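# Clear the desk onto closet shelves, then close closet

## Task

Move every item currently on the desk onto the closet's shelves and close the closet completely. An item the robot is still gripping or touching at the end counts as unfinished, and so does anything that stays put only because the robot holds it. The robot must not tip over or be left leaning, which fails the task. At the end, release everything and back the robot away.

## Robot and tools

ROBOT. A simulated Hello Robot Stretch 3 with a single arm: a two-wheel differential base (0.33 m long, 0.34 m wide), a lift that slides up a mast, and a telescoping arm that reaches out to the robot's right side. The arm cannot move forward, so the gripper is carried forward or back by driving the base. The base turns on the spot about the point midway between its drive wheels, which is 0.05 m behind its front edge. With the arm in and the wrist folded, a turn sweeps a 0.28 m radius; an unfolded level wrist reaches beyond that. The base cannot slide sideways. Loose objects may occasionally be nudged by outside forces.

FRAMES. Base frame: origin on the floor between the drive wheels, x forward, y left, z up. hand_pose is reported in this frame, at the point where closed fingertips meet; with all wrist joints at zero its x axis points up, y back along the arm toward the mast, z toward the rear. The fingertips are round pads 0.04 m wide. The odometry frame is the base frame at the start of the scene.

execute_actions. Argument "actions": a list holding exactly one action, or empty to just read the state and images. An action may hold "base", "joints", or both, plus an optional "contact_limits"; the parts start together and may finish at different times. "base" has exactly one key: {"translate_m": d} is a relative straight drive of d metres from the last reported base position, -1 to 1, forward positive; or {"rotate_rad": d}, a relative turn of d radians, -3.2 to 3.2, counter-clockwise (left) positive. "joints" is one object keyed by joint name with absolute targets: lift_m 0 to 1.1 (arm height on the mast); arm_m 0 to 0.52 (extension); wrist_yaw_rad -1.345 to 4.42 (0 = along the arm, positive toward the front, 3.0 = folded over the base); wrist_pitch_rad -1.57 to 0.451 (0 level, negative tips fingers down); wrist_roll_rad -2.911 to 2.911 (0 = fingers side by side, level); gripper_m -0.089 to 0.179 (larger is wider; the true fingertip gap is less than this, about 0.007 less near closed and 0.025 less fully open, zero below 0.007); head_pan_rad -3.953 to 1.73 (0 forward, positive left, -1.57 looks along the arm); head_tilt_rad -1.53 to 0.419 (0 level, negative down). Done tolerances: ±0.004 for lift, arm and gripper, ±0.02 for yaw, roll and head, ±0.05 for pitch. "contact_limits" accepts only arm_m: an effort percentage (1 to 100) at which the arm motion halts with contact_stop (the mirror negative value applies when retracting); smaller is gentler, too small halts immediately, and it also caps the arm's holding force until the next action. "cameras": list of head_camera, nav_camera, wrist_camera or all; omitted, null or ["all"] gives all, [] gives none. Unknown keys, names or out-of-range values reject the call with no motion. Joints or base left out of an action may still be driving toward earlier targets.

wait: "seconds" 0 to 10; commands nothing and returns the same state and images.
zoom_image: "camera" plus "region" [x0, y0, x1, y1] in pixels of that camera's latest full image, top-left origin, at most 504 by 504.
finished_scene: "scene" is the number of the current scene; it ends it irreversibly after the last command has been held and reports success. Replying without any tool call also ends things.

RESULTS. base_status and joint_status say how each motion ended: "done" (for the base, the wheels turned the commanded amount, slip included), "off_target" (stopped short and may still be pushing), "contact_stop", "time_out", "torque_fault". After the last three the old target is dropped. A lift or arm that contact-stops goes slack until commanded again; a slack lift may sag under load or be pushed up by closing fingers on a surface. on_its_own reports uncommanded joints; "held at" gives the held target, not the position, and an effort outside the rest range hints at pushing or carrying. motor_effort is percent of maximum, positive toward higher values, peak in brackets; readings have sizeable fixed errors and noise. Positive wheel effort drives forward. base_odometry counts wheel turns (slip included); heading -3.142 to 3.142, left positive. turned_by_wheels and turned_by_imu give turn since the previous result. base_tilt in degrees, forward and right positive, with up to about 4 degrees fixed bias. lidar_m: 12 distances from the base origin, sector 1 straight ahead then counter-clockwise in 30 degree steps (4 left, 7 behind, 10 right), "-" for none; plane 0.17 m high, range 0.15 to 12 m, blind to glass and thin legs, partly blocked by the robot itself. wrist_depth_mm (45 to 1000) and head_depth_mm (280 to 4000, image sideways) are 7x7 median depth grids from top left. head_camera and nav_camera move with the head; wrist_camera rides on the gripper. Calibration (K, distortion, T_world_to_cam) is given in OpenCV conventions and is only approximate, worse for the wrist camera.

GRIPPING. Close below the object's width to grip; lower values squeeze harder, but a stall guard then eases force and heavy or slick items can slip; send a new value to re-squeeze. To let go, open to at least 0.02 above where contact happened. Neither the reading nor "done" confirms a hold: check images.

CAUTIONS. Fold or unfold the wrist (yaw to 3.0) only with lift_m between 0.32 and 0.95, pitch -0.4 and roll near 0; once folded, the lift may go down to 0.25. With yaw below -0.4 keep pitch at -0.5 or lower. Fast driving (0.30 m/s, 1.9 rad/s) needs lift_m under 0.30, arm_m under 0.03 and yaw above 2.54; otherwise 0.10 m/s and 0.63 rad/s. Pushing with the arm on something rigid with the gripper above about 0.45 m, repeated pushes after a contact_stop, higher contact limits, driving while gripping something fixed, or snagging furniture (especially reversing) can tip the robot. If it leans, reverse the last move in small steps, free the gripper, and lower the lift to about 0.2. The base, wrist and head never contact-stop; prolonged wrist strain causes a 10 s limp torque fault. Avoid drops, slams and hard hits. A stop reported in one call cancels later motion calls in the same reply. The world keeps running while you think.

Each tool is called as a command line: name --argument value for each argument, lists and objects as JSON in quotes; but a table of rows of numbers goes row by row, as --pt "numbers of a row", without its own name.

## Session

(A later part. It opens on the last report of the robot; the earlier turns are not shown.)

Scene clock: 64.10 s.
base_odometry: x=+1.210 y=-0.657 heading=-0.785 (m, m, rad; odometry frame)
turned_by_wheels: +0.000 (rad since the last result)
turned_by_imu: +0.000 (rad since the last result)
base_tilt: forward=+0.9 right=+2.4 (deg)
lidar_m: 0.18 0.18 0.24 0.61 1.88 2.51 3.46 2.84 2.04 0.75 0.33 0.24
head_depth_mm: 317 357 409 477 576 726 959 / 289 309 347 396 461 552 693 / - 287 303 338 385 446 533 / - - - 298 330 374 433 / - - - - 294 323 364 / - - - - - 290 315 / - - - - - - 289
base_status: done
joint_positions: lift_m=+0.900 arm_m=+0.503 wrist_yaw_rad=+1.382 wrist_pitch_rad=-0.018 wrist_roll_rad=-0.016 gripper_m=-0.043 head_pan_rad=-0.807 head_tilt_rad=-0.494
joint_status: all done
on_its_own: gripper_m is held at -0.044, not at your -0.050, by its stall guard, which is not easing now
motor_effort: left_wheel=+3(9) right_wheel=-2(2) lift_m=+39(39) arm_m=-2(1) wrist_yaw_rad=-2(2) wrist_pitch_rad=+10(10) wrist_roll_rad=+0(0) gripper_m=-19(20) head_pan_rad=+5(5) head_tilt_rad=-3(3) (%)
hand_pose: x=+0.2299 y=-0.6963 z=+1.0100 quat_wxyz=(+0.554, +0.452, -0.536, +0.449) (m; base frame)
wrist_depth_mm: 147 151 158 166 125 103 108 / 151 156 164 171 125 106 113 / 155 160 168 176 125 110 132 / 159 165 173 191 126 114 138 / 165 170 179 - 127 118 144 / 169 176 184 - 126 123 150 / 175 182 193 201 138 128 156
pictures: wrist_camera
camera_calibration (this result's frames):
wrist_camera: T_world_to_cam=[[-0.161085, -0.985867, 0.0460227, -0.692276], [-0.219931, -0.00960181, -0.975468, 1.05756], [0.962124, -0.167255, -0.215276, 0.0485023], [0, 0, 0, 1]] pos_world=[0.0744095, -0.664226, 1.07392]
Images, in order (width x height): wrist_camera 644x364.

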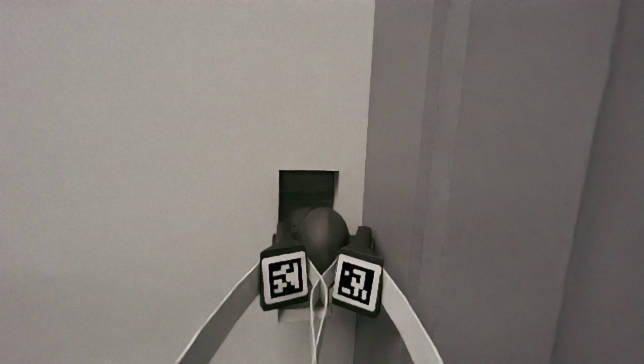

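execute_actions --actions '[{"joints":{"arm_m":0.495},"base":{"translate_m":0.025}}]' --cameras '[]'

execute_actions --actions '[{"joints":{"arm_m":0.3},"contact_limits":{"arm_m":27}}]' --cameras '["wrist_camera","nav_camera"]'

Scene clock: 66.47 s.
base_odometry: x=+1.227 y=-0.674 heading=-0.786 (m, m, rad; odometry frame)
turned_by_wheels: -0.001 (rad since the last result)
turned_by_imu: -0.020 (rad since the last result)
base_tilt: forward=+0.8 right=+2.3 (deg)
lidar_m: 0.15 0.16 0.21 0.49 1.88 2.47 3.49 2.91 2.05 0.74 0.31 0.21
head_depth_mm: 296 328 376 443 537 684 936 / - 291 317 363 424 510 645 / - - 289 308 350 407 488 / - - - - 301 338 392 / - - - - - 295 328 / - - - - - - 291 / - - - - - - -
base_status: done
joint_positions: lift_m=+0.900 arm_m=+0.495 wrist_yaw_rad=+1.379 wrist_pitch_rad=-0.027 wrist_roll_rad=-0.016 gripper_m=-0.043 head_pan_rad=-0.807 head_tilt_rad=-0.495
joint_status: all done
on_its_own: gripper_m is held at -0.044, not at your -0.050, by its stall guard, which is not easing now; right_wheel is at rest, and its effort (+20) is outside its rest range (-18 to +18)
motor_effort: left_wheel=-13(36) right_wheel=+20(33) lift_m=+39(39) arm_m=-1(1) wrist_yaw_rad=+0(3) wrist_pitch_rad=+15(17) wrist_roll_rad=+0(0) gripper_m=-20(20) head_pan_rad=+4(4) head_tilt_rad=-2(3) (%)
hand_pose: x=+0.2295 y=-0.6888 z=+1.0077 quat_wxyz=(+0.556, +0.454, -0.535, +0.446) (m; base frame)
wrist_depth_mm: 137 142 149 157 131 95 99 / 141 147 154 162 131 98 102 / 146 151 159 169 131 101 106 / 150 156 164 179 132 105 111 / 154 161 170 - 132 108 117 / 160 167 175 - 124 113 139 / 165 172 184 196 140 118 148
pictures: none
No camera images: the call's "cameras" was empty. Leave "cameras" out to get every camera's image.

Scene clock: 70.47 s.
base_odometry: x=+1.227 y=-0.674 heading=-0.785 (m, m, rad; odometry frame)
turned_by_wheels: +0.001 (rad since the last result)
turned_by_imu: -0.031 (rad since the last result)
base_tilt: forward=+1.0 right=+2.4 (deg)
lidar_m: 0.16 0.15 0.19 0.44 1.87 2.41 3.50 3.04 2.07 0.74 0.31 0.21
head_depth_mm: 304 341 393 465 573 859 1002 / - 295 326 374 439 532 679 / - - 291 314 357 416 499 / - - - 286 305 341 395 / - - - - - 295 328 / - - - - - - 292 / - - - - - - -
base_status: not commanded
joint_positions: lift_m=+0.900 arm_m=+0.300 wrist_yaw_rad=+1.320 wrist_pitch_rad=-0.029 wrist_roll_rad=-0.016 gripper_m=-0.043 head_pan_rad=-0.807 head_tilt_rad=-0.496
joint_status: all done
on_its_own: wrist_yaw_rad is held at +1.326, not at your +1.380, by its stall guard, which is not easing now; gripper_m is held at -0.044, not at your -0.050, by its stall guard, which is not easing now
motor_effort: left_wheel=-4(33) right_wheel=+10(25) lift_m=+39(39) arm_m=-2(5) wrist_yaw_rad=+5(66) wrist_pitch_rad=+16(18) wrist_roll_rad=+0(0) gripper_m=-21(26) head_pan_rad=+5(5) head_tilt_rad=-2(2) (%)
contact_limits: arm_m 27 (drawing in: default 17, maximum 27; extending or still: default 22, maximum 36)
hand_pose: x=+0.2261 y=-0.5086 z=+1.0071 quat_wxyz=(+0.570, +0.438, -0.547, +0.429) (m; base frame)
wrist_depth_mm: 132 138 148 160 514 420 230 / 136 142 153 165 516 422 231 / 139 147 158 171 515 422 232 / 143 151 163 179 523 429 233 / 148 157 169 - 561 431 234 / 152 161 172 - 597 433 234 / 157 167 185 199 573 314 237
pictures: nav_camera (sideways: a quarter turn counterclockwise sets it upright), wrist_camera
camera_calibration (this result's frames):
nav_camera: T_world_to_cam=[[0.294598, -0.342192, 0.892253, -1.11542], [-0.764176, -0.644989, 0.00494794, 0.0563102], [0.573801, -0.683296, -0.451508, 0.547579], [0, 0, 0, 1]] pos_world=[0.0574293, 0.0287918, 1.24219]
wrist_camera: T_world_to_cam=[[-0.221136, -0.97417, 0.0457255, -0.48788], [-0.230734, 0.00670621, -0.972994, 1.06397], [0.947555, -0.225715, -0.226257, 0.0675309], [0, 0, 0, 1]] pos_world=[0.0736168, -0.467171, 1.07282]
Images, in order (width x height): nav_camera 672x504, wrist_camera 644x364.

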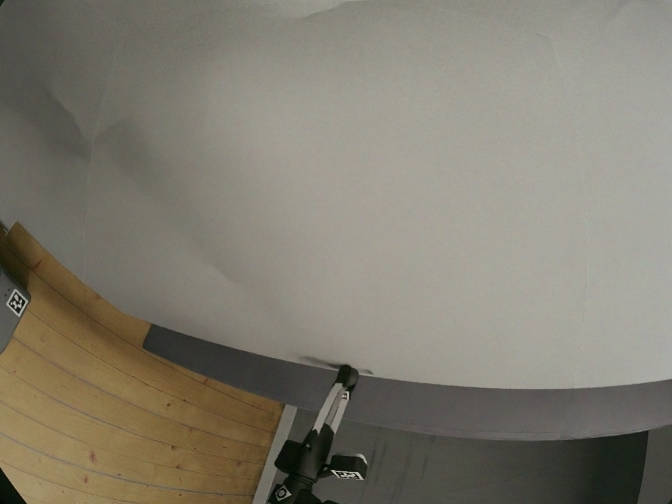

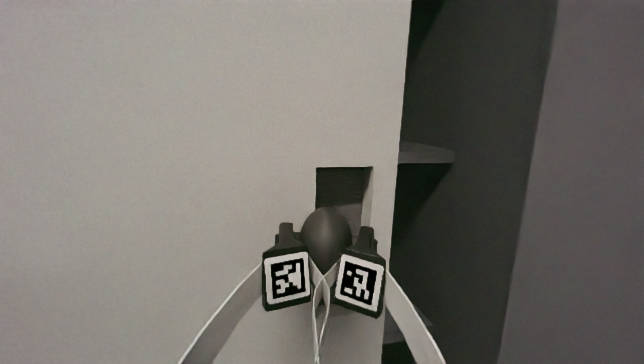

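It's opening.

execute_actions --actions '[{"joints":{"arm_m":0.0},"contact_limits":{"arm_m":27}}]' --cameras '["wrist_camera"]'

Scene clock: 76.13 s.
base_odometry: x=+1.227 y=-0.674 heading=-0.785 (m, m, rad; odometry frame)
turned_by_wheels: +0.000 (rad since the last result)
turned_by_imu: -0.122 (rad since the last result)
base_tilt: forward=+0.8 right=+2.3 (deg)
lidar_m: 0.19 0.15 0.16 0.30 1.84 2.19 3.93 3.50 2.19 1.94 0.34 0.21
head_depth_mm: 669 710 690 736 800 886 1008 / 712 769 833 905 987 1053 1098 / - 299 325 372 1018 1151 1264 / - - 290 304 337 370 442 / - - - - 292 313 350 / - - - - - - 297 / - - - - - - -
base_status: not commanded
joint_positions: lift_m=+0.900 arm_m=+0.002 wrist_yaw_rad=+1.237 wrist_pitch_rad=-0.035 wrist_roll_rad=-0.016 gripper_m=-0.043 head_pan_rad=-0.807 head_tilt_rad=-0.496
joint_status: all done
joint sent to its limit — the command would take arm_m past its lower limit, so that joint was sent only as far as its limit.
on_its_own: wrist_yaw_rad is held at +1.253, not at your +1.380, by its stall guard, which is not easing now; gripper_m is held at -0.044, not at your -0.050, by its stall guard, which is not easing now; wrist_yaw_rad is at rest, and its effort (+13) is outside its rest range (-12 to +12)
motor_effort: left_wheel=-1(43) right_wheel=+11(30) lift_m=+38(39) arm_m=-2(3) wrist_yaw_rad=+13(66) wrist_pitch_rad=+20(21) wrist_roll_rad=+0(0) gripper_m=-22(28) head_pan_rad=+5(4) head_tilt_rad=-1(3) (%)
contact_limits: arm_m 27 (drawing in: default 17, maximum 27; extending or still: default 22, maximum 36)
hand_pose: x=+0.2198 y=-0.2309 z=+1.0056 quat_wxyz=(+0.588, +0.417, -0.564, +0.403) (m; base frame)
wrist_depth_mm: 117 126 142 161 186 645 511 / 120 130 146 167 195 644 520 / 124 134 150 173 203 653 522 / 127 138 156 180 770 661 524 / 129 142 160 - 796 678 450 / 133 146 163 - 765 677 455 / 137 151 178 202 805 694 463
pictures: wrist_camera
camera_calibration (this result's frames):
wrist_camera: T_world_to_cam=[[-0.300795, -0.952597, 0.0456201, -0.196131], [-0.234636, 0.027555, -0.971693, 1.06361], [0.924374, -0.302985, -0.231802, 0.128643], [0, 0, 0, 1]] pos_world=[0.0716518, -0.177164, 1.07227]
Images, in order (width x height): wrist_camera 644x364.

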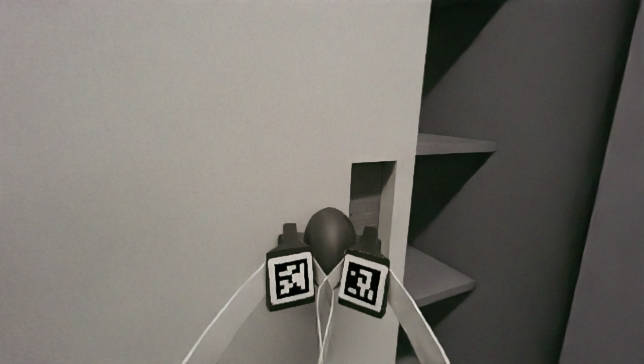

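execute_actions --actions '[{"base":{"translate_m":-0.4},"joints":{"lift_m":0.6,"wrist_pitch_rad":-0.4,"gripper_m":0.03}}]' --cameras '[]'

execute_actions --actions '[{"joints":{"wrist_yaw_rad":3.0}}]' --cameras '[]'

execute_actions --actions '[{"joints":{"lift_m":0.27,"head_pan_rad":0,"head_tilt_rad":-0.3},"base":{"rotate_rad":3.1}}]' --cameras '["nav_camera"]'

Scene clock: 81.23 s.
base_odometry: x=+0.944 y=-0.392 heading=-0.785 (m, m, rad; odometry frame)
turned_by_wheels: +0.000 (rad since the last result)
turned_by_imu: +0.000 (rad since the last result)
base_tilt: forward=+0.9 right=+2.3 (deg)
lidar_m: 0.53 0.53 0.63 1.75 1.76 2.09 3.53 3.53 2.28 2.02 0.96 0.65
head_depth_mm: 1711 1825 1979 2158 2049 1593 1291 / 1786 1977 2117 2328 2072 1590 1292 / 798 893 995 1130 1316 1482 1295 / 806 879 964 1061 1186 1352 1293 / 974 1070 1179 1303 1467 1564 1295 / 1058 1165 1264 1386 1473 1491 1021 / 1154 1239 648 692 733 789 861
base_status: done
joint_positions: lift_m=+0.600 arm_m=+0.002 wrist_yaw_rad=+1.251 wrist_pitch_rad=-0.415 wrist_roll_rad=-0.016 gripper_m=+0.030 head_pan_rad=-0.807 head_tilt_rad=-0.496
joint_status: all done
on_its_own: wrist_yaw_rad is held at +1.253, not at your +1.380, by its stall guard, which is not easing now
motor_effort: left_wheel=+1(4) right_wheel=+1(8) lift_m=+26(32) arm_m=-2(2) wrist_yaw_rad=+2(13) wrist_pitch_rad=+9(19) wrist_roll_rad=+0(0) gripper_m=+0(81) head_pan_rad=+4(5) head_tilt_rad=-2(2) (%)
hand_pose: x=+0.1919 y=-0.2182 z=+0.6137 quat_wxyz=(+0.650, +0.521, -0.470, +0.291) (m; base frame)
wrist_depth_mm: 406 445 496 - 979 675 - / 428 478 534 990 - 739 - / 429 513 582 - - 853 - / 453 554 634 - - - - / 486 600 681 - - - - / 532 644 746 869 903 914 920 / 578 660 764 777 788 789 795
pictures: none
No camera images: the call's "cameras" was empty. Leave "cameras" out to get every camera's image.

Scene clock: 83.10 s.
base_odometry: x=+0.944 y=-0.392 heading=-0.785 (m, m, rad; odometry frame)
turned_by_wheels: +0.000 (rad since the last result)
turned_by_imu: +0.000 (rad since the last result)
base_tilt: forward=+0.8 right=+2.3 (deg)
lidar_m: 0.53 0.53 0.64 1.75 1.75 2.10 3.53 3.53 2.28 2.02 0.96 0.65
head_depth_mm: 1718 1843 1973 2142 2052 1585 1299 / 1796 1960 2132 2315 2059 1577 1298 / 800 892 993 1133 1322 1486 1289 / 806 878 963 1060 1191 1350 1295 / 975 1066 1178 1303 1477 1573 1291 / 1054 1170 1261 1380 1470 1492 1016 / 1149 1243 651 686 731 789 859
base_status: not commanded
joint_positions: lift_m=+0.600 arm_m=+0.002 wrist_yaw_rad=+2.997 wrist_pitch_rad=-0.415 wrist_roll_rad=-0.016 gripper_m=+0.030 head_pan_rad=-0.807 head_tilt_rad=-0.496
joint_status: all done
motor_effort: left_wheel=+1(1) right_wheel=+0(1) lift_m=+26(26) arm_m=-2(3) wrist_yaw_rad=+2(1) wrist_pitch_rad=+8(9) wrist_roll_rad=+0(0) gripper_m=-1(1) head_pan_rad=+5(4) head_tilt_rad=-1(2) (%)
hand_pose: x=+0.0111 y=+0.0752 z=+0.6137 quat_wxyz=(+0.195, +0.695, +0.097, +0.686) (m; base frame)
wrist_depth_mm: - - - - 925 644 492 / - - - - 936 668 500 / - - - - 973 683 521 / - - - - - 704 524 / - - - - - 733 546 / 885 898 - 889 904 751 547 / 778 767 751 793 785 755 567
pictures: none
No camera images: the call's "cameras" was empty. Leave "cameras" out to get every camera's image.

Scene clock: 87.97 s.
base_odometry: x=+0.944 y=-0.392 heading=+2.315 (m, m, rad; odometry frame)
turned_by_wheels: +3.100 (rad since the last result)
turned_by_imu: +3.079 (rad since the last result)
base_tilt: forward=+0.9 right=+2.5 (deg)
lidar_m: 3.54 3.11 2.34 2.03 0.99 0.66 0.53 0.53 0.62 1.76 1.76 2.04
head_depth_mm: 3069 3218 3286 3295 2820 1954 1506 / 3273 3420 3705 3855 2795 1973 1491 / 3213 3399 3461 3759 2772 1932 1503 / 3101 3333 3487 3687 2765 1943 1497 / 3070 3212 3427 3600 2725 1941 1496 / 3014 3151 3349 3532 2800 1917 1495 / 2957 3083 3214 3467 2739 1930 1489
base_status: done
joint_positions: lift_m=+0.270 arm_m=+0.002 wrist_yaw_rad=+2.998 wrist_pitch_rad=-0.415 wrist_roll_rad=-0.016 gripper_m=+0.030 head_pan_rad=-0.007 head_tilt_rad=-0.309
joint_status: all done
motor_effort: left_wheel=-1(8) right_wheel=+2(9) lift_m=+26(25) arm_m=-3(2) wrist_yaw_rad=+2(2) wrist_pitch_rad=+9(9) wrist_roll_rad=+0(0) gripper_m=+0(1) head_pan_rad=+4(53) head_tilt_rad=+6(23) (%)
hand_pose: x=+0.0109 y=+0.0751 z=+0.2836 quat_wxyz=(+0.195, +0.695, +0.098, +0.686) (m; base frame)
wrist_depth_mm: - - - - - - - / - - - - - - - / 906 912 941 936 938 966 978 / 699 704 714 715 731 737 737 / 569 576 - 585 603 600 595 / 481 502 - - 496 495 504 / - - - - 427 431 435
pictures: nav_camera (sideways: a quarter turn counterclockwise sets it upright)
camera_calibration (this result's frames):
nav_camera: T_world_to_cam=[[0.277701, -0.0259449, 0.960317, -1.20415], [-0.069689, -0.997546, -0.00679831, 0.0673663], [0.958136, -0.0650357, -0.278828, 0.320513], [0, 0, 0, 1]] pos_world=[0.0319929, 0.0568042, 1.24619]
Images, in order (width x height): nav_camera 672x504.

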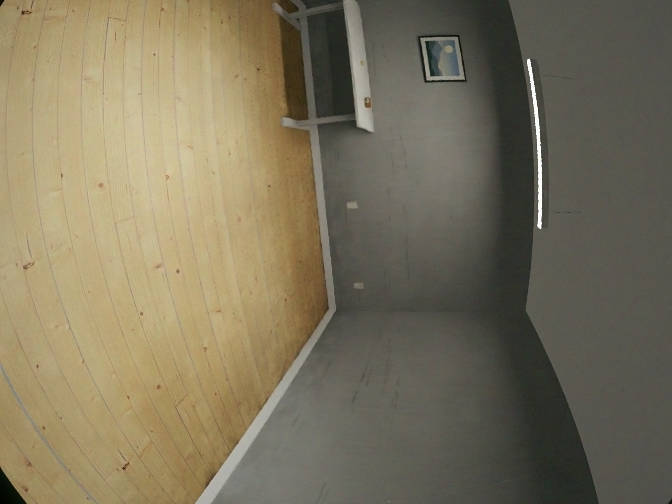

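execute_actions --actions '[{"base":{"rotate_rad":0.3}}]' --cameras '[]'

execute_actions --actions '[{"base":{"translate_m":1.0}}]' --cameras '[]'

execute_actions --actions '[{"base":{"translate_m":1.0},"joints":{"head_tilt_rad":-0.5}}]' --cameras '["nav_camera"]'

Scene clock: 89.50 s.
base_odometry: x=+0.944 y=-0.392 heading=+2.615 (m, m, rad; odometry frame)
turned_by_wheels: +0.300 (rad since the last result)
turned_by_imu: +0.297 (rad since the last result)
base_tilt: forward=+0.8 right=+2.3 (deg)
lidar_m: 3.53 2.72 2.07 2.03 1.17 0.59 0.53 0.56 0.79 1.75 1.85 2.61
head_depth_mm: 2961 3172 3337 3591 2779 1952 1506 / 3040 3190 3343 3562 2761 1962 1496 / 3066 3185 3380 3662 2773 1947 1504 / 3076 3238 3478 3611 2749 1948 1499 / 3120 3270 3512 3667 2776 1945 1491 / 3192 3346 3513 3805 2737 1948 1502 / 3208 3402 3517 3838 2732 1924 1481
base_status: done
joint_positions: lift_m=+0.270 arm_m=+0.002 wrist_yaw_rad=+2.998 wrist_pitch_rad=-0.415 wrist_roll_rad=-0.016 gripper_m=+0.030 head_pan_rad=-0.007 head_tilt_rad=-0.309
joint_status: not commanded
motor_effort: left_wheel=-1(8) right_wheel=+2(8) lift_m=+25(25) arm_m=-2(3) wrist_yaw_rad=+2(2) wrist_pitch_rad=+9(9) wrist_roll_rad=+0(0) gripper_m=+0(0) head_pan_rad=+4(5) head_tilt_rad=+5(5) (%)
hand_pose: x=+0.0109 y=+0.0751 z=+0.2836 quat_wxyz=(+0.195, +0.695, +0.098, +0.686) (m; base frame)
wrist_depth_mm: 782 - - - - - - / 906 865 - - - - - / 907 869 935 950 953 967 983 / 703 701 714 721 725 734 739 / 570 573 - 586 597 593 600 / 485 505 - - 496 501 500 / - - - - 430 434 432
pictures: none
No camera images: the call's "cameras" was empty. Leave "cameras" out to get every camera's image.

Scene clock: 94.43 s.
base_odometry: x=+0.080 y=+0.111 heading=+2.615 (m, m, rad; odometry frame)
turned_by_wheels: +0.000 (rad since the last result)
turned_by_imu: -0.001 (rad since the last result)
base_tilt: forward=+0.9 right=+2.3 (deg)
lidar_m: 2.11 2.65 2.04 1.98 2.08 1.62 1.53 1.61 1.85 1.80 1.89 2.59
head_depth_mm: 2136 2244 2355 2519 2611 1947 1510 / 2158 2267 2386 2520 2615 1955 1500 / 2189 2308 2407 2575 2660 1955 1507 / 2203 2335 2465 2591 2681 1945 1498 / 2228 2358 2468 2195 2599 1931 1497 / 2243 2360 2533 2585 2743 1938 1504 / 2286 2365 2553 2631 2715 1912 1490
base_status: done
joint_positions: lift_m=+0.270 arm_m=+0.002 wrist_yaw_rad=+2.998 wrist_pitch_rad=-0.415 wrist_roll_rad=-0.016 gripper_m=+0.030 head_pan_rad=-0.007 head_tilt_rad=-0.309
joint_status: not commanded
motor_effort: left_wheel=-1(4) right_wheel=+1(8) lift_m=+26(26) arm_m=-2(2) wrist_yaw_rad=+2(1) wrist_pitch_rad=+9(9) wrist_roll_rad=+0(0) gripper_m=+1(2) head_pan_rad=+4(4) head_tilt_rad=+5(5) (%)
hand_pose: x=+0.0108 y=+0.0751 z=+0.2836 quat_wxyz=(+0.195, +0.695, +0.098, +0.686) (m; base frame)
wrist_depth_mm: - - - - - - - / - - - - - - - / 890 917 919 947 942 948 966 / 699 710 720 727 733 733 739 / 579 570 - 588 602 590 596 / 490 503 - - 498 500 502 / - - - - 428 432 434
pictures: none
No camera images: the call's "cameras" was empty. Leave "cameras" out to get every camera's image.

Scene clock: 99.37 s.
base_odometry: x=-0.784 y=+0.614 heading=+2.615 (m, m, rad; odometry frame)
turned_by_wheels: +0.000 (rad since the last result)
turned_by_imu: -0.001 (rad since the last result)
base_tilt: forward=+0.8 right=+2.4 (deg)
lidar_m: 1.13 1.12 1.92 1.92 2.04 2.61 2.54 2.51 1.89 1.84 1.94 1.56
head_depth_mm: 1221 1323 1447 1591 1778 1588 1291 / 1238 1336 1463 1613 1792 1586 1294 / 1250 1352 1479 1638 1819 1588 1290 / 1264 1375 1508 1657 1819 1597 1295 / 1275 1392 1520 1374 1816 1537 1296 / 1292 1404 1550 1286 998 1545 1257 / 1300 1424 1559 1249 995 1589 1294
base_status: done
joint_positions: lift_m=+0.270 arm_m=+0.002 wrist_yaw_rad=+2.998 wrist_pitch_rad=-0.415 wrist_roll_rad=-0.016 gripper_m=+0.030 head_pan_rad=-0.007 head_tilt_rad=-0.495
joint_status: all done
motor_effort: left_wheel=-1(6) right_wheel=+2(8) lift_m=+26(26) arm_m=-2(2) wrist_yaw_rad=+1(2) wrist_pitch_rad=+9(9) wrist_roll_rad=+0(0) gripper_m=+0(0) head_pan_rad=+5(5) head_tilt_rad=-3(21) (%)
hand_pose: x=+0.0108 y=+0.0751 z=+0.2836 quat_wxyz=(+0.195, +0.695, +0.098, +0.686) (m; base frame)
wrist_depth_mm: - - - - - - - / - - - - - - - / 908 904 923 932 951 955 954 / 704 706 711 726 728 745 741 / 569 577 - 582 606 597 599 / 484 505 - - 499 499 500 / - - - - 429 433 433
pictures: nav_camera (sideways: a quarter turn counterclockwise sets it upright)
camera_calibration (this result's frames):
nav_camera: T_world_to_cam=[[0.449792, -0.0271028, 0.892722, -1.11697], [-0.069799, -0.997549, 0.00488241, 0.0521598], [0.890402, -0.0645071, -0.450581, 0.544442], [0, 0, 0, 1]] pos_world=[0.0212738, 0.0568792, 1.24221]
Images, in order (width x height): nav_camera 672x504.

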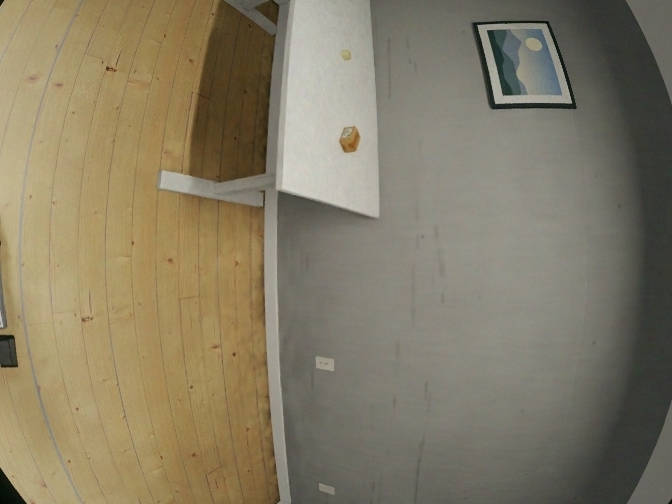

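execute_actions --actions '[{"base":{"translate_m":0.33}}]' --cameras '[]'

execute_actions --actions '[{"base":{"rotate_rad":1.49},"joints":{"head_pan_rad":-1.3,"head_tilt_rad":-0.7}}]' --cameras '[]'

execute_actions --actions '[{"base":{"translate_m":0.38},"joints":{"lift_m":0.85}}]' --cameras '[]'

execute_actions --actions '[{"joints":{"wrist_yaw_rad":0,"gripper_m":0.17}}]' --cameras '["head_camera","wrist_camera"]'

Scene clock: 102.50 s.
base_odometry: x=-1.069 y=+0.780 heading=+2.614 (m, m, rad; odometry frame)
turned_by_wheels: +0.000 (rad since the last result)
turned_by_imu: -0.001 (rad since the last result)
base_tilt: forward=+0.9 right=+2.3 (deg)
lidar_m: 1.19 0.80 1.74 1.89 2.00 2.86 2.87 2.54 1.91 1.86 1.62 1.22
head_depth_mm: 940 1027 1127 1232 1364 1499 1291 / 956 1036 1136 1253 1386 1513 1303 / 964 1048 1150 1265 1413 1533 1293 / 976 1064 1167 1285 1437 1547 1296 / 990 1078 1177 1252 1430 1554 1296 / 1001 1091 1190 1266 911 758 1190 / 1008 1096 1213 1288 914 707 626
base_status: done
joint_positions: lift_m=+0.270 arm_m=+0.002 wrist_yaw_rad=+2.998 wrist_pitch_rad=-0.415 wrist_roll_rad=-0.016 gripper_m=+0.030 head_pan_rad=-0.007 head_tilt_rad=-0.495
joint_status: not commanded
motor_effort: left_wheel=-1(6) right_wheel=+2(9) lift_m=+26(26) arm_m=-3(2) wrist_yaw_rad=+1(1) wrist_pitch_rad=+9(9) wrist_roll_rad=+0(0) gripper_m=+1(1) head_pan_rad=+5(4) head_tilt_rad=-4(3) (%)
hand_pose: x=+0.0108 y=+0.0751 z=+0.2836 quat_wxyz=(+0.194, +0.695, +0.098, +0.686) (m; base frame)
wrist_depth_mm: - - - - - - - / - - - - - - - / 902 905 918 927 957 949 985 / 698 702 711 730 718 729 745 / 570 569 - 594 604 592 554 / 485 504 - - 495 504 503 / - - - - 429 430 433
pictures: none
No camera images: the call's "cameras" was empty. Leave "cameras" out to get every camera's image.

Scene clock: 104.77 s.
base_odometry: x=-1.069 y=+0.780 heading=-2.179 (m, m, rad; odometry frame)
turned_by_wheels: +1.490 (rad since the last result)
turned_by_imu: +1.478 (rad since the last result)
base_tilt: forward=+0.9 right=+2.2 (deg)
lidar_m: 1.89 1.95 2.62 2.87 2.75 1.95 1.86 1.76 1.25 1.19 0.80 1.63
head_depth_mm: 938 1046 1168 1342 1540 1372 1168 / 967 1075 1218 1404 1571 1372 1172 / 996 1118 1229 1466 1613 1377 1168 / 1026 1159 1250 966 1574 1377 1167 / 1063 1202 1261 928 759 1330 1170 / 1098 1253 1269 930 736 1380 1170 / 1136 1302 1270 933 759 1376 1168
base_status: done
joint_positions: lift_m=+0.270 arm_m=+0.002 wrist_yaw_rad=+2.998 wrist_pitch_rad=-0.415 wrist_roll_rad=-0.016 gripper_m=+0.030 head_pan_rad=-1.293 head_tilt_rad=-0.692
joint_status: all done
motor_effort: left_wheel=-2(9) right_wheel=+2(9) lift_m=+26(26) arm_m=-2(2) wrist_yaw_rad=+1(2) wrist_pitch_rad=+9(9) wrist_roll_rad=+0(0) gripper_m=-1(0) head_pan_rad=-3(57) head_tilt_rad=-4(23) (%)
hand_pose: x=+0.0108 y=+0.0751 z=+0.2836 quat_wxyz=(+0.194, +0.695, +0.098, +0.686) (m; base frame)
wrist_depth_mm: - - - - - - - / - - - - - - - / 901 895 934 938 941 943 973 / 692 708 718 717 724 736 731 / 573 575 - 589 603 592 600 / 484 503 - - 497 499 505 / - - - - 428 429 437
pictures: none
No camera images: the call's "cameras" was empty. Leave "cameras" out to get every camera's image.

Scene clock: 110.87 s.
base_odometry: x=-1.287 y=+0.468 heading=-2.179 (m, m, rad; odometry frame)
turned_by_wheels: +0.000 (rad since the last result)
turned_by_imu: -0.001 (rad since the last result)
base_tilt: forward=+0.8 right=+2.4 (deg)
lidar_m: 1.51 1.55 2.10 2.88 2.96 2.35 2.24 1.74 1.24 0.72 1.21 1.40
head_depth_mm: 924 1029 1137 923 731 620 - / 955 1067 1163 892 733 623 - / 984 1102 1201 894 733 638 - / 1015 1142 1229 933 735 1281 1193 / 1046 1186 1261 932 736 1312 1171 / 1080 1228 1263 932 738 1377 1170 / 1124 1278 1269 936 759 1380 1172
base_status: done
joint_positions: lift_m=+0.850 arm_m=+0.002 wrist_yaw_rad=+2.999 wrist_pitch_rad=-0.416 wrist_roll_rad=-0.016 gripper_m=+0.030 head_pan_rad=-1.293 head_tilt_rad=-0.692
joint_status: all done
motor_effort: left_wheel=-1(10) right_wheel=+2(8) lift_m=+44(48) arm_m=-2(2) wrist_yaw_rad=+2(1) wrist_pitch_rad=+9(9) wrist_roll_rad=+0(0) gripper_m=+0(0) head_pan_rad=-4(4) head_tilt_rad=-4(4) (%)
hand_pose: x=+0.0108 y=+0.0751 z=+0.8629 quat_wxyz=(+0.194, +0.695, +0.098, +0.686) (m; base frame)
wrist_depth_mm: - - - - - - - / - - - - - - - / - - - - - - - / - - - - - - - / - - - - - - - / - - - - - - - / - - - - - - -
pictures: none
No camera images: the call's "cameras" was empty. Leave "cameras" out to get every camera's image.

Scene clock: 113.37 s.
base_odometry: x=-1.287 y=+0.468 heading=-2.179 (m, m, rad; odometry frame)
turned_by_wheels: +0.000 (rad since the last result)
turned_by_imu: +0.000 (rad since the last result)
base_tilt: forward=+0.9 right=+2.4 (deg)
lidar_m: 1.51 1.56 2.10 2.87 2.96 2.35 2.24 1.74 1.23 0.72 1.21 1.40
head_depth_mm: 923 1029 1133 928 730 - - / 955 1070 1160 894 733 639 - / 982 1101 1199 891 753 655 1171 / 1010 1143 1231 927 736 1284 1170 / 1051 1184 1258 927 737 1314 1170 / 1081 1222 1268 928 737 1376 1172 / 1124 1273 1268 933 760 1376 1170
base_status: not commanded
joint_positions: lift_m=+0.850 arm_m=+0.002 wrist_yaw_rad=+0.003 wrist_pitch_rad=-0.416 wrist_roll_rad=-0.016 gripper_m=+0.170 head_pan_rad=-1.293 head_tilt_rad=-0.692
joint_status: all done
motor_effort: left_wheel=-1(2) right_wheel=+2(2) lift_m=+43(43) arm_m=-3(2) wrist_yaw_rad=-2(4) wrist_pitch_rad=+9(9) wrist_roll_rad=+0(0) gripper_m=+0(82) head_pan_rad=-4(4) head_tilt_rad=-4(5) (%)
hand_pose: x=-0.0209 y=-0.3720 z=+0.8629 quat_wxyz=(+0.698, +0.148, -0.686, -0.144) (m; base frame)
wrist_depth_mm: 878 872 861 853 864 860 846 / 815 828 840 864 920 926 928 / 581 593 546 608 984 - - / 452 459 463 465 523 - - / 371 387 375 378 385 - - / 327 308 318 320 322 - - / 266 275 276 277 280 - -
pictures: head_camera (sideways: a quarter turn clockwise sets it upright), wrist_camera
camera_calibration (this result's frames):
head_camera: T_world_to_cam=[[-0.180648, 0.587961, -0.788459, 1.0461], [0.94921, 0.314193, 0.0168183, -0.0247058], [0.257617, -0.745375, -0.614857, 0.753964], [0, 0, 0, 1]] pos_world=[0.0181927, -0.0453171, 1.2888]
wrist_camera: T_world_to_cam=[[-0.998475, -0.0448932, 0.0321346, -0.0617272], [-0.0521405, 0.575442, -0.816179, 0.945757], [0.0181493, -0.816609, -0.576905, 0.363078], [0, 0, 0, 1]] pos_world=[-0.0189104, -0.250507, 0.983352]
Images, in order (width x height): head_camera 896x504, wrist_camera 644x364.

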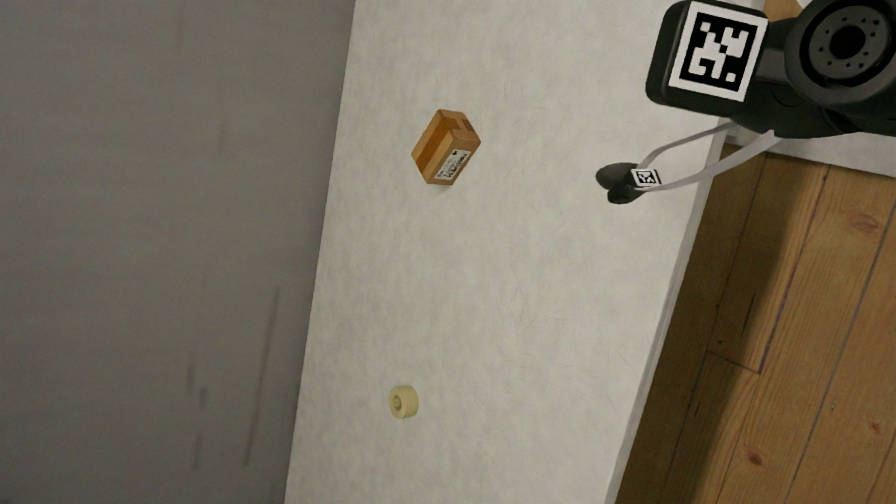

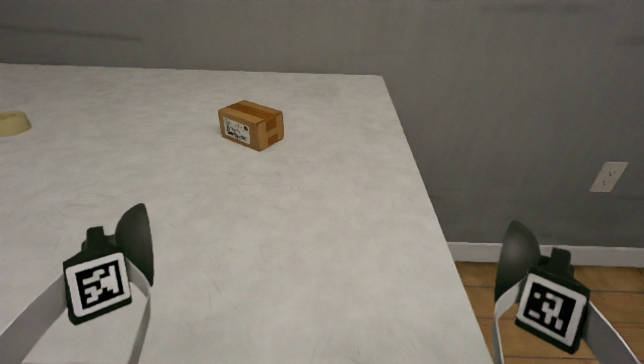

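execute_actions --actions '[{"base":{"translate_m":0.115},"joints":{"arm_m":0.37}}]' --cameras '["wrist_camera"]'

Scene clock: 117.37 s.
base_odometry: x=-1.352 y=+0.374 heading=-2.179 (m, m, rad; odometry frame)
turned_by_wheels: +0.000 (rad since the last result)
turned_by_imu: -0.001 (rad since the last result)
base_tilt: forward=+0.8 right=+2.3 (deg)
lidar_m: 1.39 1.44 1.94 2.87 2.95 2.47 2.36 1.73 1.23 0.73 1.20 1.30
head_depth_mm: 922 1026 1129 830 731 604 1162 / 947 1057 1158 891 733 635 1161 / 981 1096 1196 925 735 654 1170 / 1012 1135 1222 932 734 1275 1170 / 1042 1176 1263 930 735 1318 1169 / 1078 1227 1266 931 736 1351 1170 / 1114 1276 1268 932 760 1383 1174
base_status: done
joint_positions: lift_m=+0.850 arm_m=+0.370 wrist_yaw_rad=+0.001 wrist_pitch_rad=-0.416 wrist_roll_rad=-0.016 gripper_m=+0.170 head_pan_rad=-1.293 head_tilt_rad=-0.692
joint_status: all done
motor_effort: left_wheel=-1(3) right_wheel=+3(7) lift_m=+43(44) arm_m=+2(2) wrist_yaw_rad=+0(2) wrist_pitch_rad=+9(9) wrist_roll_rad=+0(0) gripper_m=-1(0) head_pan_rad=-4(4) head_tilt_rad=-4(5) (%)
hand_pose: x=-0.0212 y=-0.7394 z=+0.8629 quat_wxyz=(+0.698, +0.148, -0.686, -0.145) (m; base frame)
wrist_depth_mm: 522 515 514 512 508 505 502 / 566 564 569 559 552 547 547 / 575 596 590 590 585 603 602 / 448 453 457 461 468 640 667 / 370 385 375 377 378 399 752 / 322 305 316 319 321 324 846 / 265 273 234 228 276 275 929
pictures: wrist_camera
camera_calibration (this result's frames):
wrist_camera: T_world_to_cam=[[-0.998535, -0.0435353, 0.0321345, -0.0775227], [-0.0513578, 0.575512, -0.816179, 1.15722], [0.0170388, -0.816633, -0.576905, 0.0630308], [0, 0, 0, 1]] pos_world=[-0.0190508, -0.617896, 0.983352]
Images, in order (width x height): wrist_camera 644x364.

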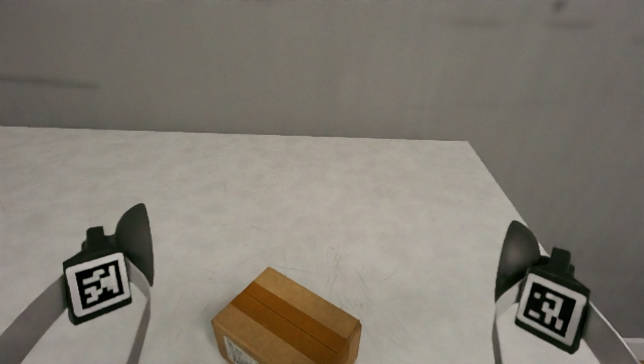

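execute_actions --actions '[{"base":{"translate_m":0.02},"joints":{"lift_m":0.735,"arm_m":0.36}}]' --cameras '["wrist_camera"]'

Scene clock: 119.30 s.
base_odometry: x=-1.364 y=+0.358 heading=-2.179 (m, m, rad; odometry frame)
turned_by_wheels: +0.000 (rad since the last result)
turned_by_imu: +0.000 (rad since the last result)
base_tilt: forward=+0.7 right=+2.4 (deg)
lidar_m: 1.37 1.42 1.92 2.87 2.97 2.50 2.38 1.74 1.23 0.73 1.20 1.28
head_depth_mm: 921 1026 1135 997 690 606 1159 / 947 1060 1161 945 732 637 1171 / 976 1096 1195 929 735 655 1163 / 1013 1136 1218 926 736 1282 1172 / 1043 1177 1262 928 735 1308 1174 / 1077 1217 1264 933 736 1344 1170 / 1116 1276 1266 936 759 1381 1178
base_status: done
joint_positions: lift_m=+0.735 arm_m=+0.360 wrist_yaw_rad=+0.001 wrist_pitch_rad=-0.416 wrist_roll_rad=-0.016 gripper_m=+0.170 head_pan_rad=-1.293 head_tilt_rad=-0.692
joint_status: all done
motor_effort: left_wheel=-1(3) right_wheel=+2(6) lift_m=+26(40) arm_m=-2(6) wrist_yaw_rad=-1(1) wrist_pitch_rad=+9(9) wrist_roll_rad=+0(0) gripper_m=+0(1) head_pan_rad=-4(4) head_tilt_rad=-4(4) (%)
hand_pose: x=-0.0212 y=-0.7299 z=+0.7485 quat_wxyz=(+0.698, +0.148, -0.686, -0.145) (m; base frame)
wrist_depth_mm: 528 524 524 515 515 518 509 / 448 456 472 476 486 543 563 / 326 328 331 336 340 344 603 / 252 255 187 172 251 266 268 / 207 216 195 151 199 223 216 / - 172 178 165 178 181 183 / 149 154 154 155 156 155 158
pictures: wrist_camera
camera_calibration (this result's frames):
wrist_camera: T_world_to_cam=[[-0.998535, -0.0435355, 0.0321346, -0.0734361], [-0.0513581, 0.575513, -0.816179, 1.05844], [0.0170389, -0.816633, -0.576905, 0.00480136], [0, 0, 0, 1]] pos_world=[-0.0190507, -0.608423, 0.869007]
Images, in order (width x height): wrist_camera 644x364.

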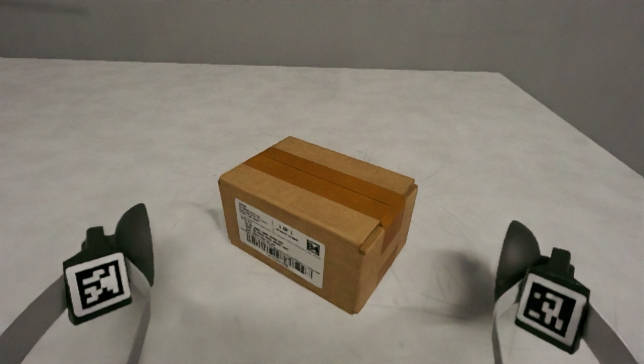

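execute_actions --actions '[{"joints":{"gripper_m":0.03}}]' --cameras '[]'

execute_actions --actions '[{"joints":{"lift_m":0.85}}]' --cameras '["wrist_camera"]'

Scene clock: 121.27 s.
base_odometry: x=-1.364 y=+0.358 heading=-2.179 (m, m, rad; odometry frame)
turned_by_wheels: +0.000 (rad since the last result)
turned_by_imu: +0.000 (rad since the last result)
base_tilt: forward=+0.8 right=+2.3 (deg)
lidar_m: 1.37 1.42 1.92 2.86 2.97 2.50 2.37 1.74 1.23 0.73 1.21 1.28
head_depth_mm: 922 1022 1132 999 691 605 1157 / 953 1059 1156 925 732 638 1169 / 977 1095 1194 923 733 655 1170 / 1010 1138 1219 929 734 1285 1172 / 1042 1175 1271 931 734 1310 1177 / 1084 1227 1266 928 736 1339 1171 / 1118 1278 1275 932 760 1375 1174
base_status: not commanded
joint_positions: lift_m=+0.735 arm_m=+0.360 wrist_yaw_rad=+0.001 wrist_pitch_rad=-0.416 wrist_roll_rad=-0.016 gripper_m=+0.030 head_pan_rad=-1.293 head_tilt_rad=-0.692
joint_status: all done
motor_effort: left_wheel=-1(1) right_wheel=+2(2) lift_m=+26(26) arm_m=-2(2) wrist_yaw_rad=-1(1) wrist_pitch_rad=+9(9) wrist_roll_rad=+0(0) gripper_m=-1(84) head_pan_rad=-4(4) head_tilt_rad=-4(4) (%)
hand_pose: x=-0.0213 y=-0.7299 z=+0.7485 quat_wxyz=(+0.698, +0.148, -0.686, -0.145) (m; base frame)
wrist_depth_mm: 529 521 523 519 518 512 509 / 450 461 465 476 484 540 558 / 324 329 331 234 339 346 597 / 253 255 235 174 251 266 267 / 207 209 211 172 213 215 218 / 175 176 180 174 184 181 183 / 153 153 154 155 155 157 157
pictures: none
No camera images: the call's "cameras" was empty. Leave "cameras" out to get every camera's image.

Scene clock: 123.13 s.
base_odometry: x=-1.364 y=+0.358 heading=-2.179 (m, m, rad; odometry frame)
turned_by_wheels: +0.000 (rad since the last result)
turned_by_imu: +0.000 (rad since the last result)
base_tilt: forward=+0.8 right=+2.3 (deg)
lidar_m: 1.37 1.42 1.91 2.87 2.96 2.49 2.37 1.73 1.23 0.73 1.20 1.28
head_depth_mm: 923 1023 1132 845 732 605 1158 / 951 1057 1155 922 730 635 1166 / 980 1098 1196 928 734 655 1170 / 1008 1133 1216 928 733 1278 1166 / 1042 1179 1266 928 737 1314 1174 / 1077 1222 1270 932 737 1340 1172 / 1121 1265 1269 936 757 1383 1169
base_status: not commanded
joint_positions: lift_m=+0.850 arm_m=+0.360 wrist_yaw_rad=+0.001 wrist_pitch_rad=-0.418 wrist_roll_rad=-0.016 gripper_m=+0.030 head_pan_rad=-1.293 head_tilt_rad=-0.692
joint_status: all done
motor_effort: left_wheel=-1(1) right_wheel=+2(2) lift_m=+43(49) arm_m=-2(3) wrist_yaw_rad=-1(0) wrist_pitch_rad=+10(11) wrist_roll_rad=+0(0) gripper_m=+0(0) head_pan_rad=-4(4) head_tilt_rad=-4(4) (%)
hand_pose: x=-0.0213 y=-0.7297 z=+0.8624 quat_wxyz=(+0.698, +0.148, -0.686, -0.145) (m; base frame)
wrist_depth_mm: 525 528 526 521 517 513 516 / 573 573 567 572 560 556 563 / 577 585 600 593 598 613 609 / 450 451 457 461 467 514 676 / 369 374 382 376 388 383 762 / 312 314 314 253 322 323 806 / 271 273 273 247 276 279 280
pictures: wrist_camera
camera_calibration (this result's frames):
wrist_camera: T_world_to_cam=[[-0.998549, -0.0432801, 0.0320511, -0.0768991], [-0.0511758, 0.577137, -0.815042, 1.15147], [0.0167772, -0.8155, -0.578514, 0.0729325], [0, 0, 0, 1]] pos_world=[-0.0190837, -0.608407, 0.983153]
Images, in order (width x height): wrist_camera 644x364.

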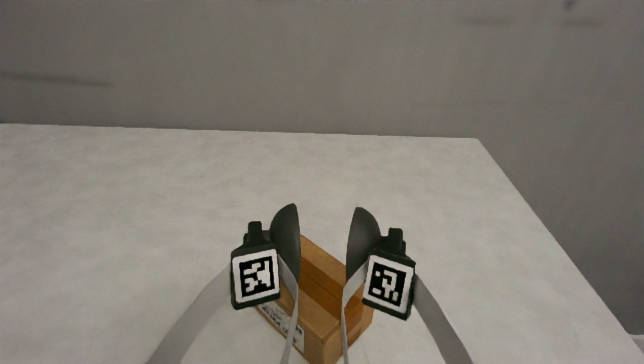

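execute_actions --actions '[{"joints":{"gripper_m":0.17,"arm_m":0.40}}]' --cameras '[]'

execute_actions --actions '[{"joints":{"lift_m":0.73}}]' --cameras '["wrist_camera"]'

Scene clock: 125.10 s.
base_odometry: x=-1.364 y=+0.358 heading=-2.179 (m, m, rad; odometry frame)
turned_by_wheels: +0.000 (rad since the last result)
turned_by_imu: +0.000 (rad since the last result)
base_tilt: forward=+0.8 right=+2.3 (deg)
lidar_m: 1.38 1.42 1.92 2.86 2.97 2.49 2.37 1.74 1.23 0.73 1.20 1.28
head_depth_mm: 919 1023 1122 857 731 605 1159 / 944 1059 1160 890 734 636 1162 / 982 1100 1200 926 735 654 1173 / 1011 1137 1223 924 735 1277 1171 / 1044 1178 1261 931 736 1311 1173 / 1073 1224 1265 929 738 1344 1174 / 1118 1275 1268 934 761 1379 1171
base_status: not commanded
joint_positions: lift_m=+0.850 arm_m=+0.400 wrist_yaw_rad=+0.001 wrist_pitch_rad=-0.418 wrist_roll_rad=-0.016 gripper_m=+0.170 head_pan_rad=-1.293 head_tilt_rad=-0.692
joint_status: all done
motor_effort: left_wheel=-1(1) right_wheel=+2(2) lift_m=+43(43) arm_m=+2(0) wrist_yaw_rad=+0(0) wrist_pitch_rad=+10(10) wrist_roll_rad=+0(0) gripper_m=+0(84) head_pan_rad=-4(4) head_tilt_rad=-4(5) (%)
hand_pose: x=-0.0213 y=-0.7691 z=+0.8624 quat_wxyz=(+0.698, +0.148, -0.686, -0.145) (m; base frame)
wrist_depth_mm: 489 489 483 488 483 479 478 / 535 537 526 528 522 519 518 / 565 560 570 569 565 571 572 / 453 453 457 464 465 517 622 / 369 382 373 377 380 397 693 / 321 305 316 309 318 322 782 / 264 273 260 222 277 276 280
pictures: none
No camera images: the call's "cameras" was empty. Leave "cameras" out to get every camera's image.

Scene clock: 127.03 s.
base_odometry: x=-1.364 y=+0.358 heading=-2.179 (m, m, rad; odometry frame)
turned_by_wheels: +0.000 (rad since the last result)
turned_by_imu: +0.000 (rad since the last result)
base_tilt: forward=+0.8 right=+2.4 (deg)
lidar_m: 1.37 1.42 1.91 2.87 2.97 2.49 2.37 1.73 1.23 0.73 1.21 1.28
head_depth_mm: 922 1024 1137 997 708 606 1160 / 947 1059 1157 924 731 637 1165 / 977 1094 1197 927 733 655 1171 / 1008 1137 1224 927 734 1278 1171 / 1040 1177 1265 931 735 1306 1169 / 1084 1223 1266 933 735 1339 1172 / 1115 1274 1273 931 760 1384 1170
base_status: not commanded
joint_positions: lift_m=+0.730 arm_m=+0.400 wrist_yaw_rad=+0.001 wrist_pitch_rad=-0.418 wrist_roll_rad=-0.016 gripper_m=+0.170 head_pan_rad=-1.293 head_tilt_rad=-0.692
joint_status: all done
motor_effort: left_wheel=-1(1) right_wheel=+2(1) lift_m=+26(36) arm_m=+2(2) wrist_yaw_rad=-1(0) wrist_pitch_rad=+10(10) wrist_roll_rad=+0(0) gripper_m=+0(1) head_pan_rad=-4(4) head_tilt_rad=-5(5) (%)
hand_pose: x=-0.0213 y=-0.7692 z=+0.7431 quat_wxyz=(+0.698, +0.148, -0.686, -0.145) (m; base frame)
wrist_depth_mm: 490 489 489 484 481 481 472 / 432 438 449 455 461 505 514 / 312 316 318 323 327 331 553 / 242 244 168 161 251 255 257 / 200 207 175 134 191 214 209 / - 165 168 141 168 174 177 / 143 147 148 148 150 148 152
pictures: wrist_camera
camera_calibration (this result's frames):
wrist_camera: T_world_to_cam=[[-0.998549, -0.0432797, 0.0320511, -0.0747825], [-0.0511756, 0.577137, -0.815042, 1.07699], [0.0167769, -0.8155, -0.578514, -0.0283002], [0, 0, 0, 1]] pos_world=[-0.0190837, -0.647884, 0.863814]
Images, in order (width x height): wrist_camera 644x364.

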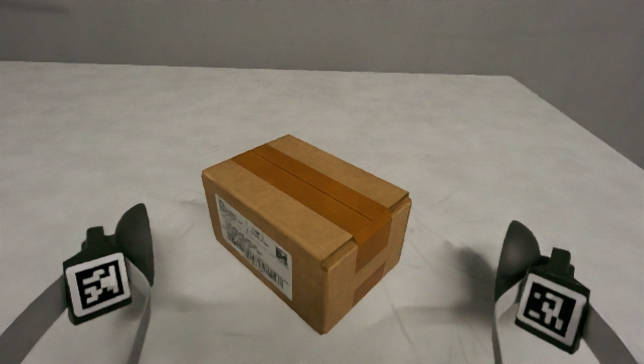

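execute_actions --actions '[{"joints":{"gripper_m":-0.02}}]' --cameras '[]'

execute_actions --actions '[{"joints":{"lift_m":0.85}}]' --cameras '["wrist_camera"]'

Scene clock: 129.97 s.
base_odometry: x=-1.364 y=+0.358 heading=-2.179 (m, m, rad; odometry frame)
turned_by_wheels: +0.000 (rad since the last result)
turned_by_imu: +0.000 (rad since the last result)
base_tilt: forward=+0.7 right=+2.3 (deg)
lidar_m: 1.38 1.42 1.91 2.87 2.97 2.49 2.38 1.74 1.23 0.73 1.20 1.28
head_depth_mm: 920 1026 1132 969 710 605 1160 / 950 1059 1154 925 733 638 1171 / 979 1094 1198 925 734 654 1167 / 1011 1138 1221 931 733 1281 1172 / 1043 1176 1259 930 737 1315 1173 / 1080 1225 1264 932 736 1347 1176 / 1111 1274 1274 931 762 1378 1166
base_status: not commanded
joint_positions: lift_m=+0.730 arm_m=+0.400 wrist_yaw_rad=-0.002 wrist_pitch_rad=-0.418 wrist_roll_rad=-0.016 gripper_m=-0.020 head_pan_rad=-1.293 head_tilt_rad=-0.692
joint_status: all done
motor_effort: left_wheel=-1(8) right_wheel=+2(8) lift_m=+26(26) arm_m=+2(2) wrist_yaw_rad=+2(4) wrist_pitch_rad=+10(11) wrist_roll_rad=+0(0) gripper_m=-10(98) head_pan_rad=-4(4) head_tilt_rad=-4(5) (%)
hand_pose: x=-0.0220 y=-0.7691 z=+0.7431 quat_wxyz=(+0.697, +0.147, -0.686, -0.147) (m; base frame)
wrist_depth_mm: 490 485 482 478 481 481 474 / 433 442 414 422 465 500 520 / 311 315 277 282 328 330 549 / 243 245 248 250 253 255 258 / 199 201 202 - 207 207 209 / 169 170 171 - 173 175 176 / 147 147 148 149 149 151 152
pictures: none
No camera images: the call's "cameras" was empty. Leave "cameras" out to get every camera's image.

Scene clock: 131.90 s.
base_odometry: x=-1.364 y=+0.358 heading=-2.179 (m, m, rad; odometry frame)
turned_by_wheels: +0.000 (rad since the last result)
turned_by_imu: +0.000 (rad since the last result)
base_tilt: forward=+0.7 right=+2.4 (deg)
lidar_m: 1.38 1.42 1.92 2.86 2.97 2.50 2.37 1.74 1.23 0.73 1.20 1.28
head_depth_mm: 923 1020 1129 860 732 606 1157 / 947 1061 1154 930 732 636 1168 / 979 1100 1200 928 734 656 1174 / 1005 1131 1223 928 733 1281 1172 / 1045 1177 1267 928 733 1313 1166 / 1076 1227 1266 931 737 1341 1171 / 1114 1269 1271 929 760 1380 1177
base_status: not commanded
joint_positions: lift_m=+0.850 arm_m=+0.400 wrist_yaw_rad=-0.002 wrist_pitch_rad=-0.418 wrist_roll_rad=-0.016 gripper_m=-0.020 head_pan_rad=-1.293 head_tilt_rad=-0.692
joint_status: all done
motor_effort: left_wheel=-1(1) right_wheel=+1(2) lift_m=+43(42) arm_m=+2(2) wrist_yaw_rad=+2(2) wrist_pitch_rad=+10(10) wrist_roll_rad=+0(0) gripper_m=-9(9) head_pan_rad=-5(4) head_tilt_rad=-4(4) (%)
hand_pose: x=-0.0220 y=-0.7691 z=+0.8624 quat_wxyz=(+0.697, +0.147, -0.686, -0.147) (m; base frame)
wrist_depth_mm: 490 489 485 485 484 481 480 / 529 531 527 528 520 522 517 / 563 558 569 567 561 572 571 / 447 452 458 456 468 514 634 / 367 371 347 - 380 385 713 / 312 314 315 - 321 323 753 / 271 271 273 274 276 279 281
pictures: wrist_camera
camera_calibration (this result's frames):
wrist_camera: T_world_to_cam=[[-0.99868, -0.0401317, 0.0320455, -0.07689], [-0.0493532, 0.577399, -0.814969, 1.17436], [0.014203, -0.815475, -0.578618, 0.0407875], [0, 0, 0, 1]] pos_world=[-0.0194095, -0.647898, 0.98313]
Images, in order (width x height): wrist_camera 644x364.

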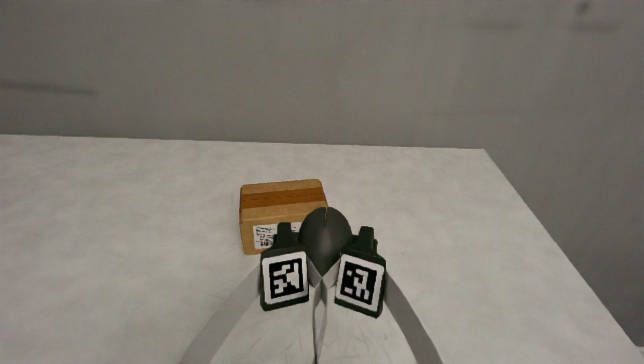

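execute_actions --actions '[{"joints":{"gripper_m":0.17,"arm_m":0.52,"wrist_pitch_rad":-0.15},"base":{"translate_m":0.04}}]' --cameras '[]'

execute_actions --actions '[{"joints":{"lift_m":0.68}}]' --cameras '["wrist_camera"]'

Scene clock: 134.43 s.
base_odometry: x=-1.387 y=+0.325 heading=-2.179 (m, m, rad; odometry frame)
turned_by_wheels: +0.000 (rad since the last result)
turned_by_imu: -0.001 (rad since the last result)
base_tilt: forward=+0.8 right=+2.4 (deg)
lidar_m: 1.34 1.38 1.86 2.87 2.96 2.53 2.41 1.73 0.75 0.74 1.20 1.25
head_depth_mm: 916 1021 1133 925 730 604 1134 / 946 1059 1144 921 734 636 1162 / 975 1096 1192 925 732 654 1172 / 1007 1137 1217 930 734 1270 1170 / 1038 1178 1263 927 736 1316 1174 / 1074 1218 1257 934 737 1343 1168 / 1115 1268 1263 929 760 1377 1172
base_status: done
joint_positions: lift_m=+0.850 arm_m=+0.520 wrist_yaw_rad=-0.001 wrist_pitch_rad=-0.173 wrist_roll_rad=-0.016 gripper_m=+0.170 head_pan_rad=-1.293 head_tilt_rad=-0.692
joint_status: all done
motor_effort: left_wheel=-1(2) right_wheel=+2(7) lift_m=+44(43) arm_m=+2(1) wrist_yaw_rad=+2(2) wrist_pitch_rad=+13(13) wrist_roll_rad=+0(0) gripper_m=+0(84) head_pan_rad=-4(4) head_tilt_rad=-4(4) (%)
hand_pose: x=-0.0218 y=-0.9130 z=+0.9205 quat_wxyz=(+0.710, +0.061, -0.698, -0.061) (m; base frame)
wrist_depth_mm: 372 371 370 366 366 365 365 / 390 387 389 387 387 383 383 / 414 410 410 409 407 408 403 / 437 434 433 434 432 431 430 / 466 460 463 462 458 453 454 / 447 419 438 446 477 471 486 / 341 358 359 364 367 360 500
pictures: none
No camera images: the call's "cameras" was empty. Leave "cameras" out to get every camera's image.

Scene clock: 136.80 s.
base_odometry: x=-1.387 y=+0.325 heading=-2.179 (m, m, rad; odometry frame)
turned_by_wheels: +0.000 (rad since the last result)
turned_by_imu: +0.000 (rad since the last result)
base_tilt: forward=+0.8 right=+2.3 (deg)
lidar_m: 1.34 1.38 1.86 2.86 2.97 2.53 2.41 1.74 0.75 0.73 1.20 1.25
head_depth_mm: 916 1021 1129 - 733 606 1140 / 947 1061 1160 911 730 639 1168 / 976 1089 1191 925 733 656 1167 / 1008 1136 1222 927 733 1279 1169 / 1040 1177 1257 931 738 1317 1170 / 1079 1223 1263 932 737 1338 1175 / 1112 1270 1270 929 759 1376 1170
base_status: not commanded
joint_positions: lift_m=+0.680 arm_m=+0.520 wrist_yaw_rad=-0.001 wrist_pitch_rad=-0.172 wrist_roll_rad=-0.016 gripper_m=+0.170 head_pan_rad=-1.293 head_tilt_rad=-0.692
joint_status: all done
motor_effort: left_wheel=-1(1) right_wheel=+2(2) lift_m=+26(38) arm_m=+2(2) wrist_yaw_rad=+1(1) wrist_pitch_rad=+13(13) wrist_roll_rad=+0(0) gripper_m=+1(0) head_pan_rad=-4(4) head_tilt_rad=-4(4) (%)
hand_pose: x=-0.0218 y=-0.9130 z=+0.7513 quat_wxyz=(+0.710, +0.061, -0.698, -0.061) (m; base frame)
wrist_depth_mm: 373 371 370 368 366 367 364 / 392 390 390 388 386 386 382 / 414 410 412 405 407 406 406 / 311 316 300 191 341 348 416 / 225 240 142 146 213 257 248 / - 171 149 154 169 186 191 / 142 146 147 148 150 146 151
pictures: wrist_camera
camera_calibration (this result's frames):
wrist_camera: T_world_to_cam=[[-0.998626, -0.0321403, 0.0413936, -0.0786226], [-0.0502376, 0.362229, -0.930734, 1.05742], [0.0149201, -0.931535, -0.363346, -0.408494], [0, 0, 0, 1]] pos_world=[-0.0192978, -0.76608, 0.839002]
Images, in order (width x height): wrist_camera 644x364.

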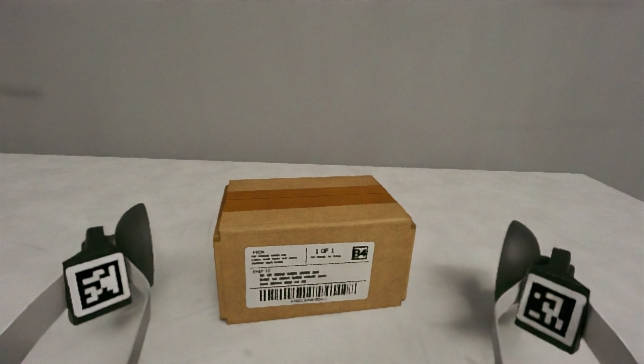

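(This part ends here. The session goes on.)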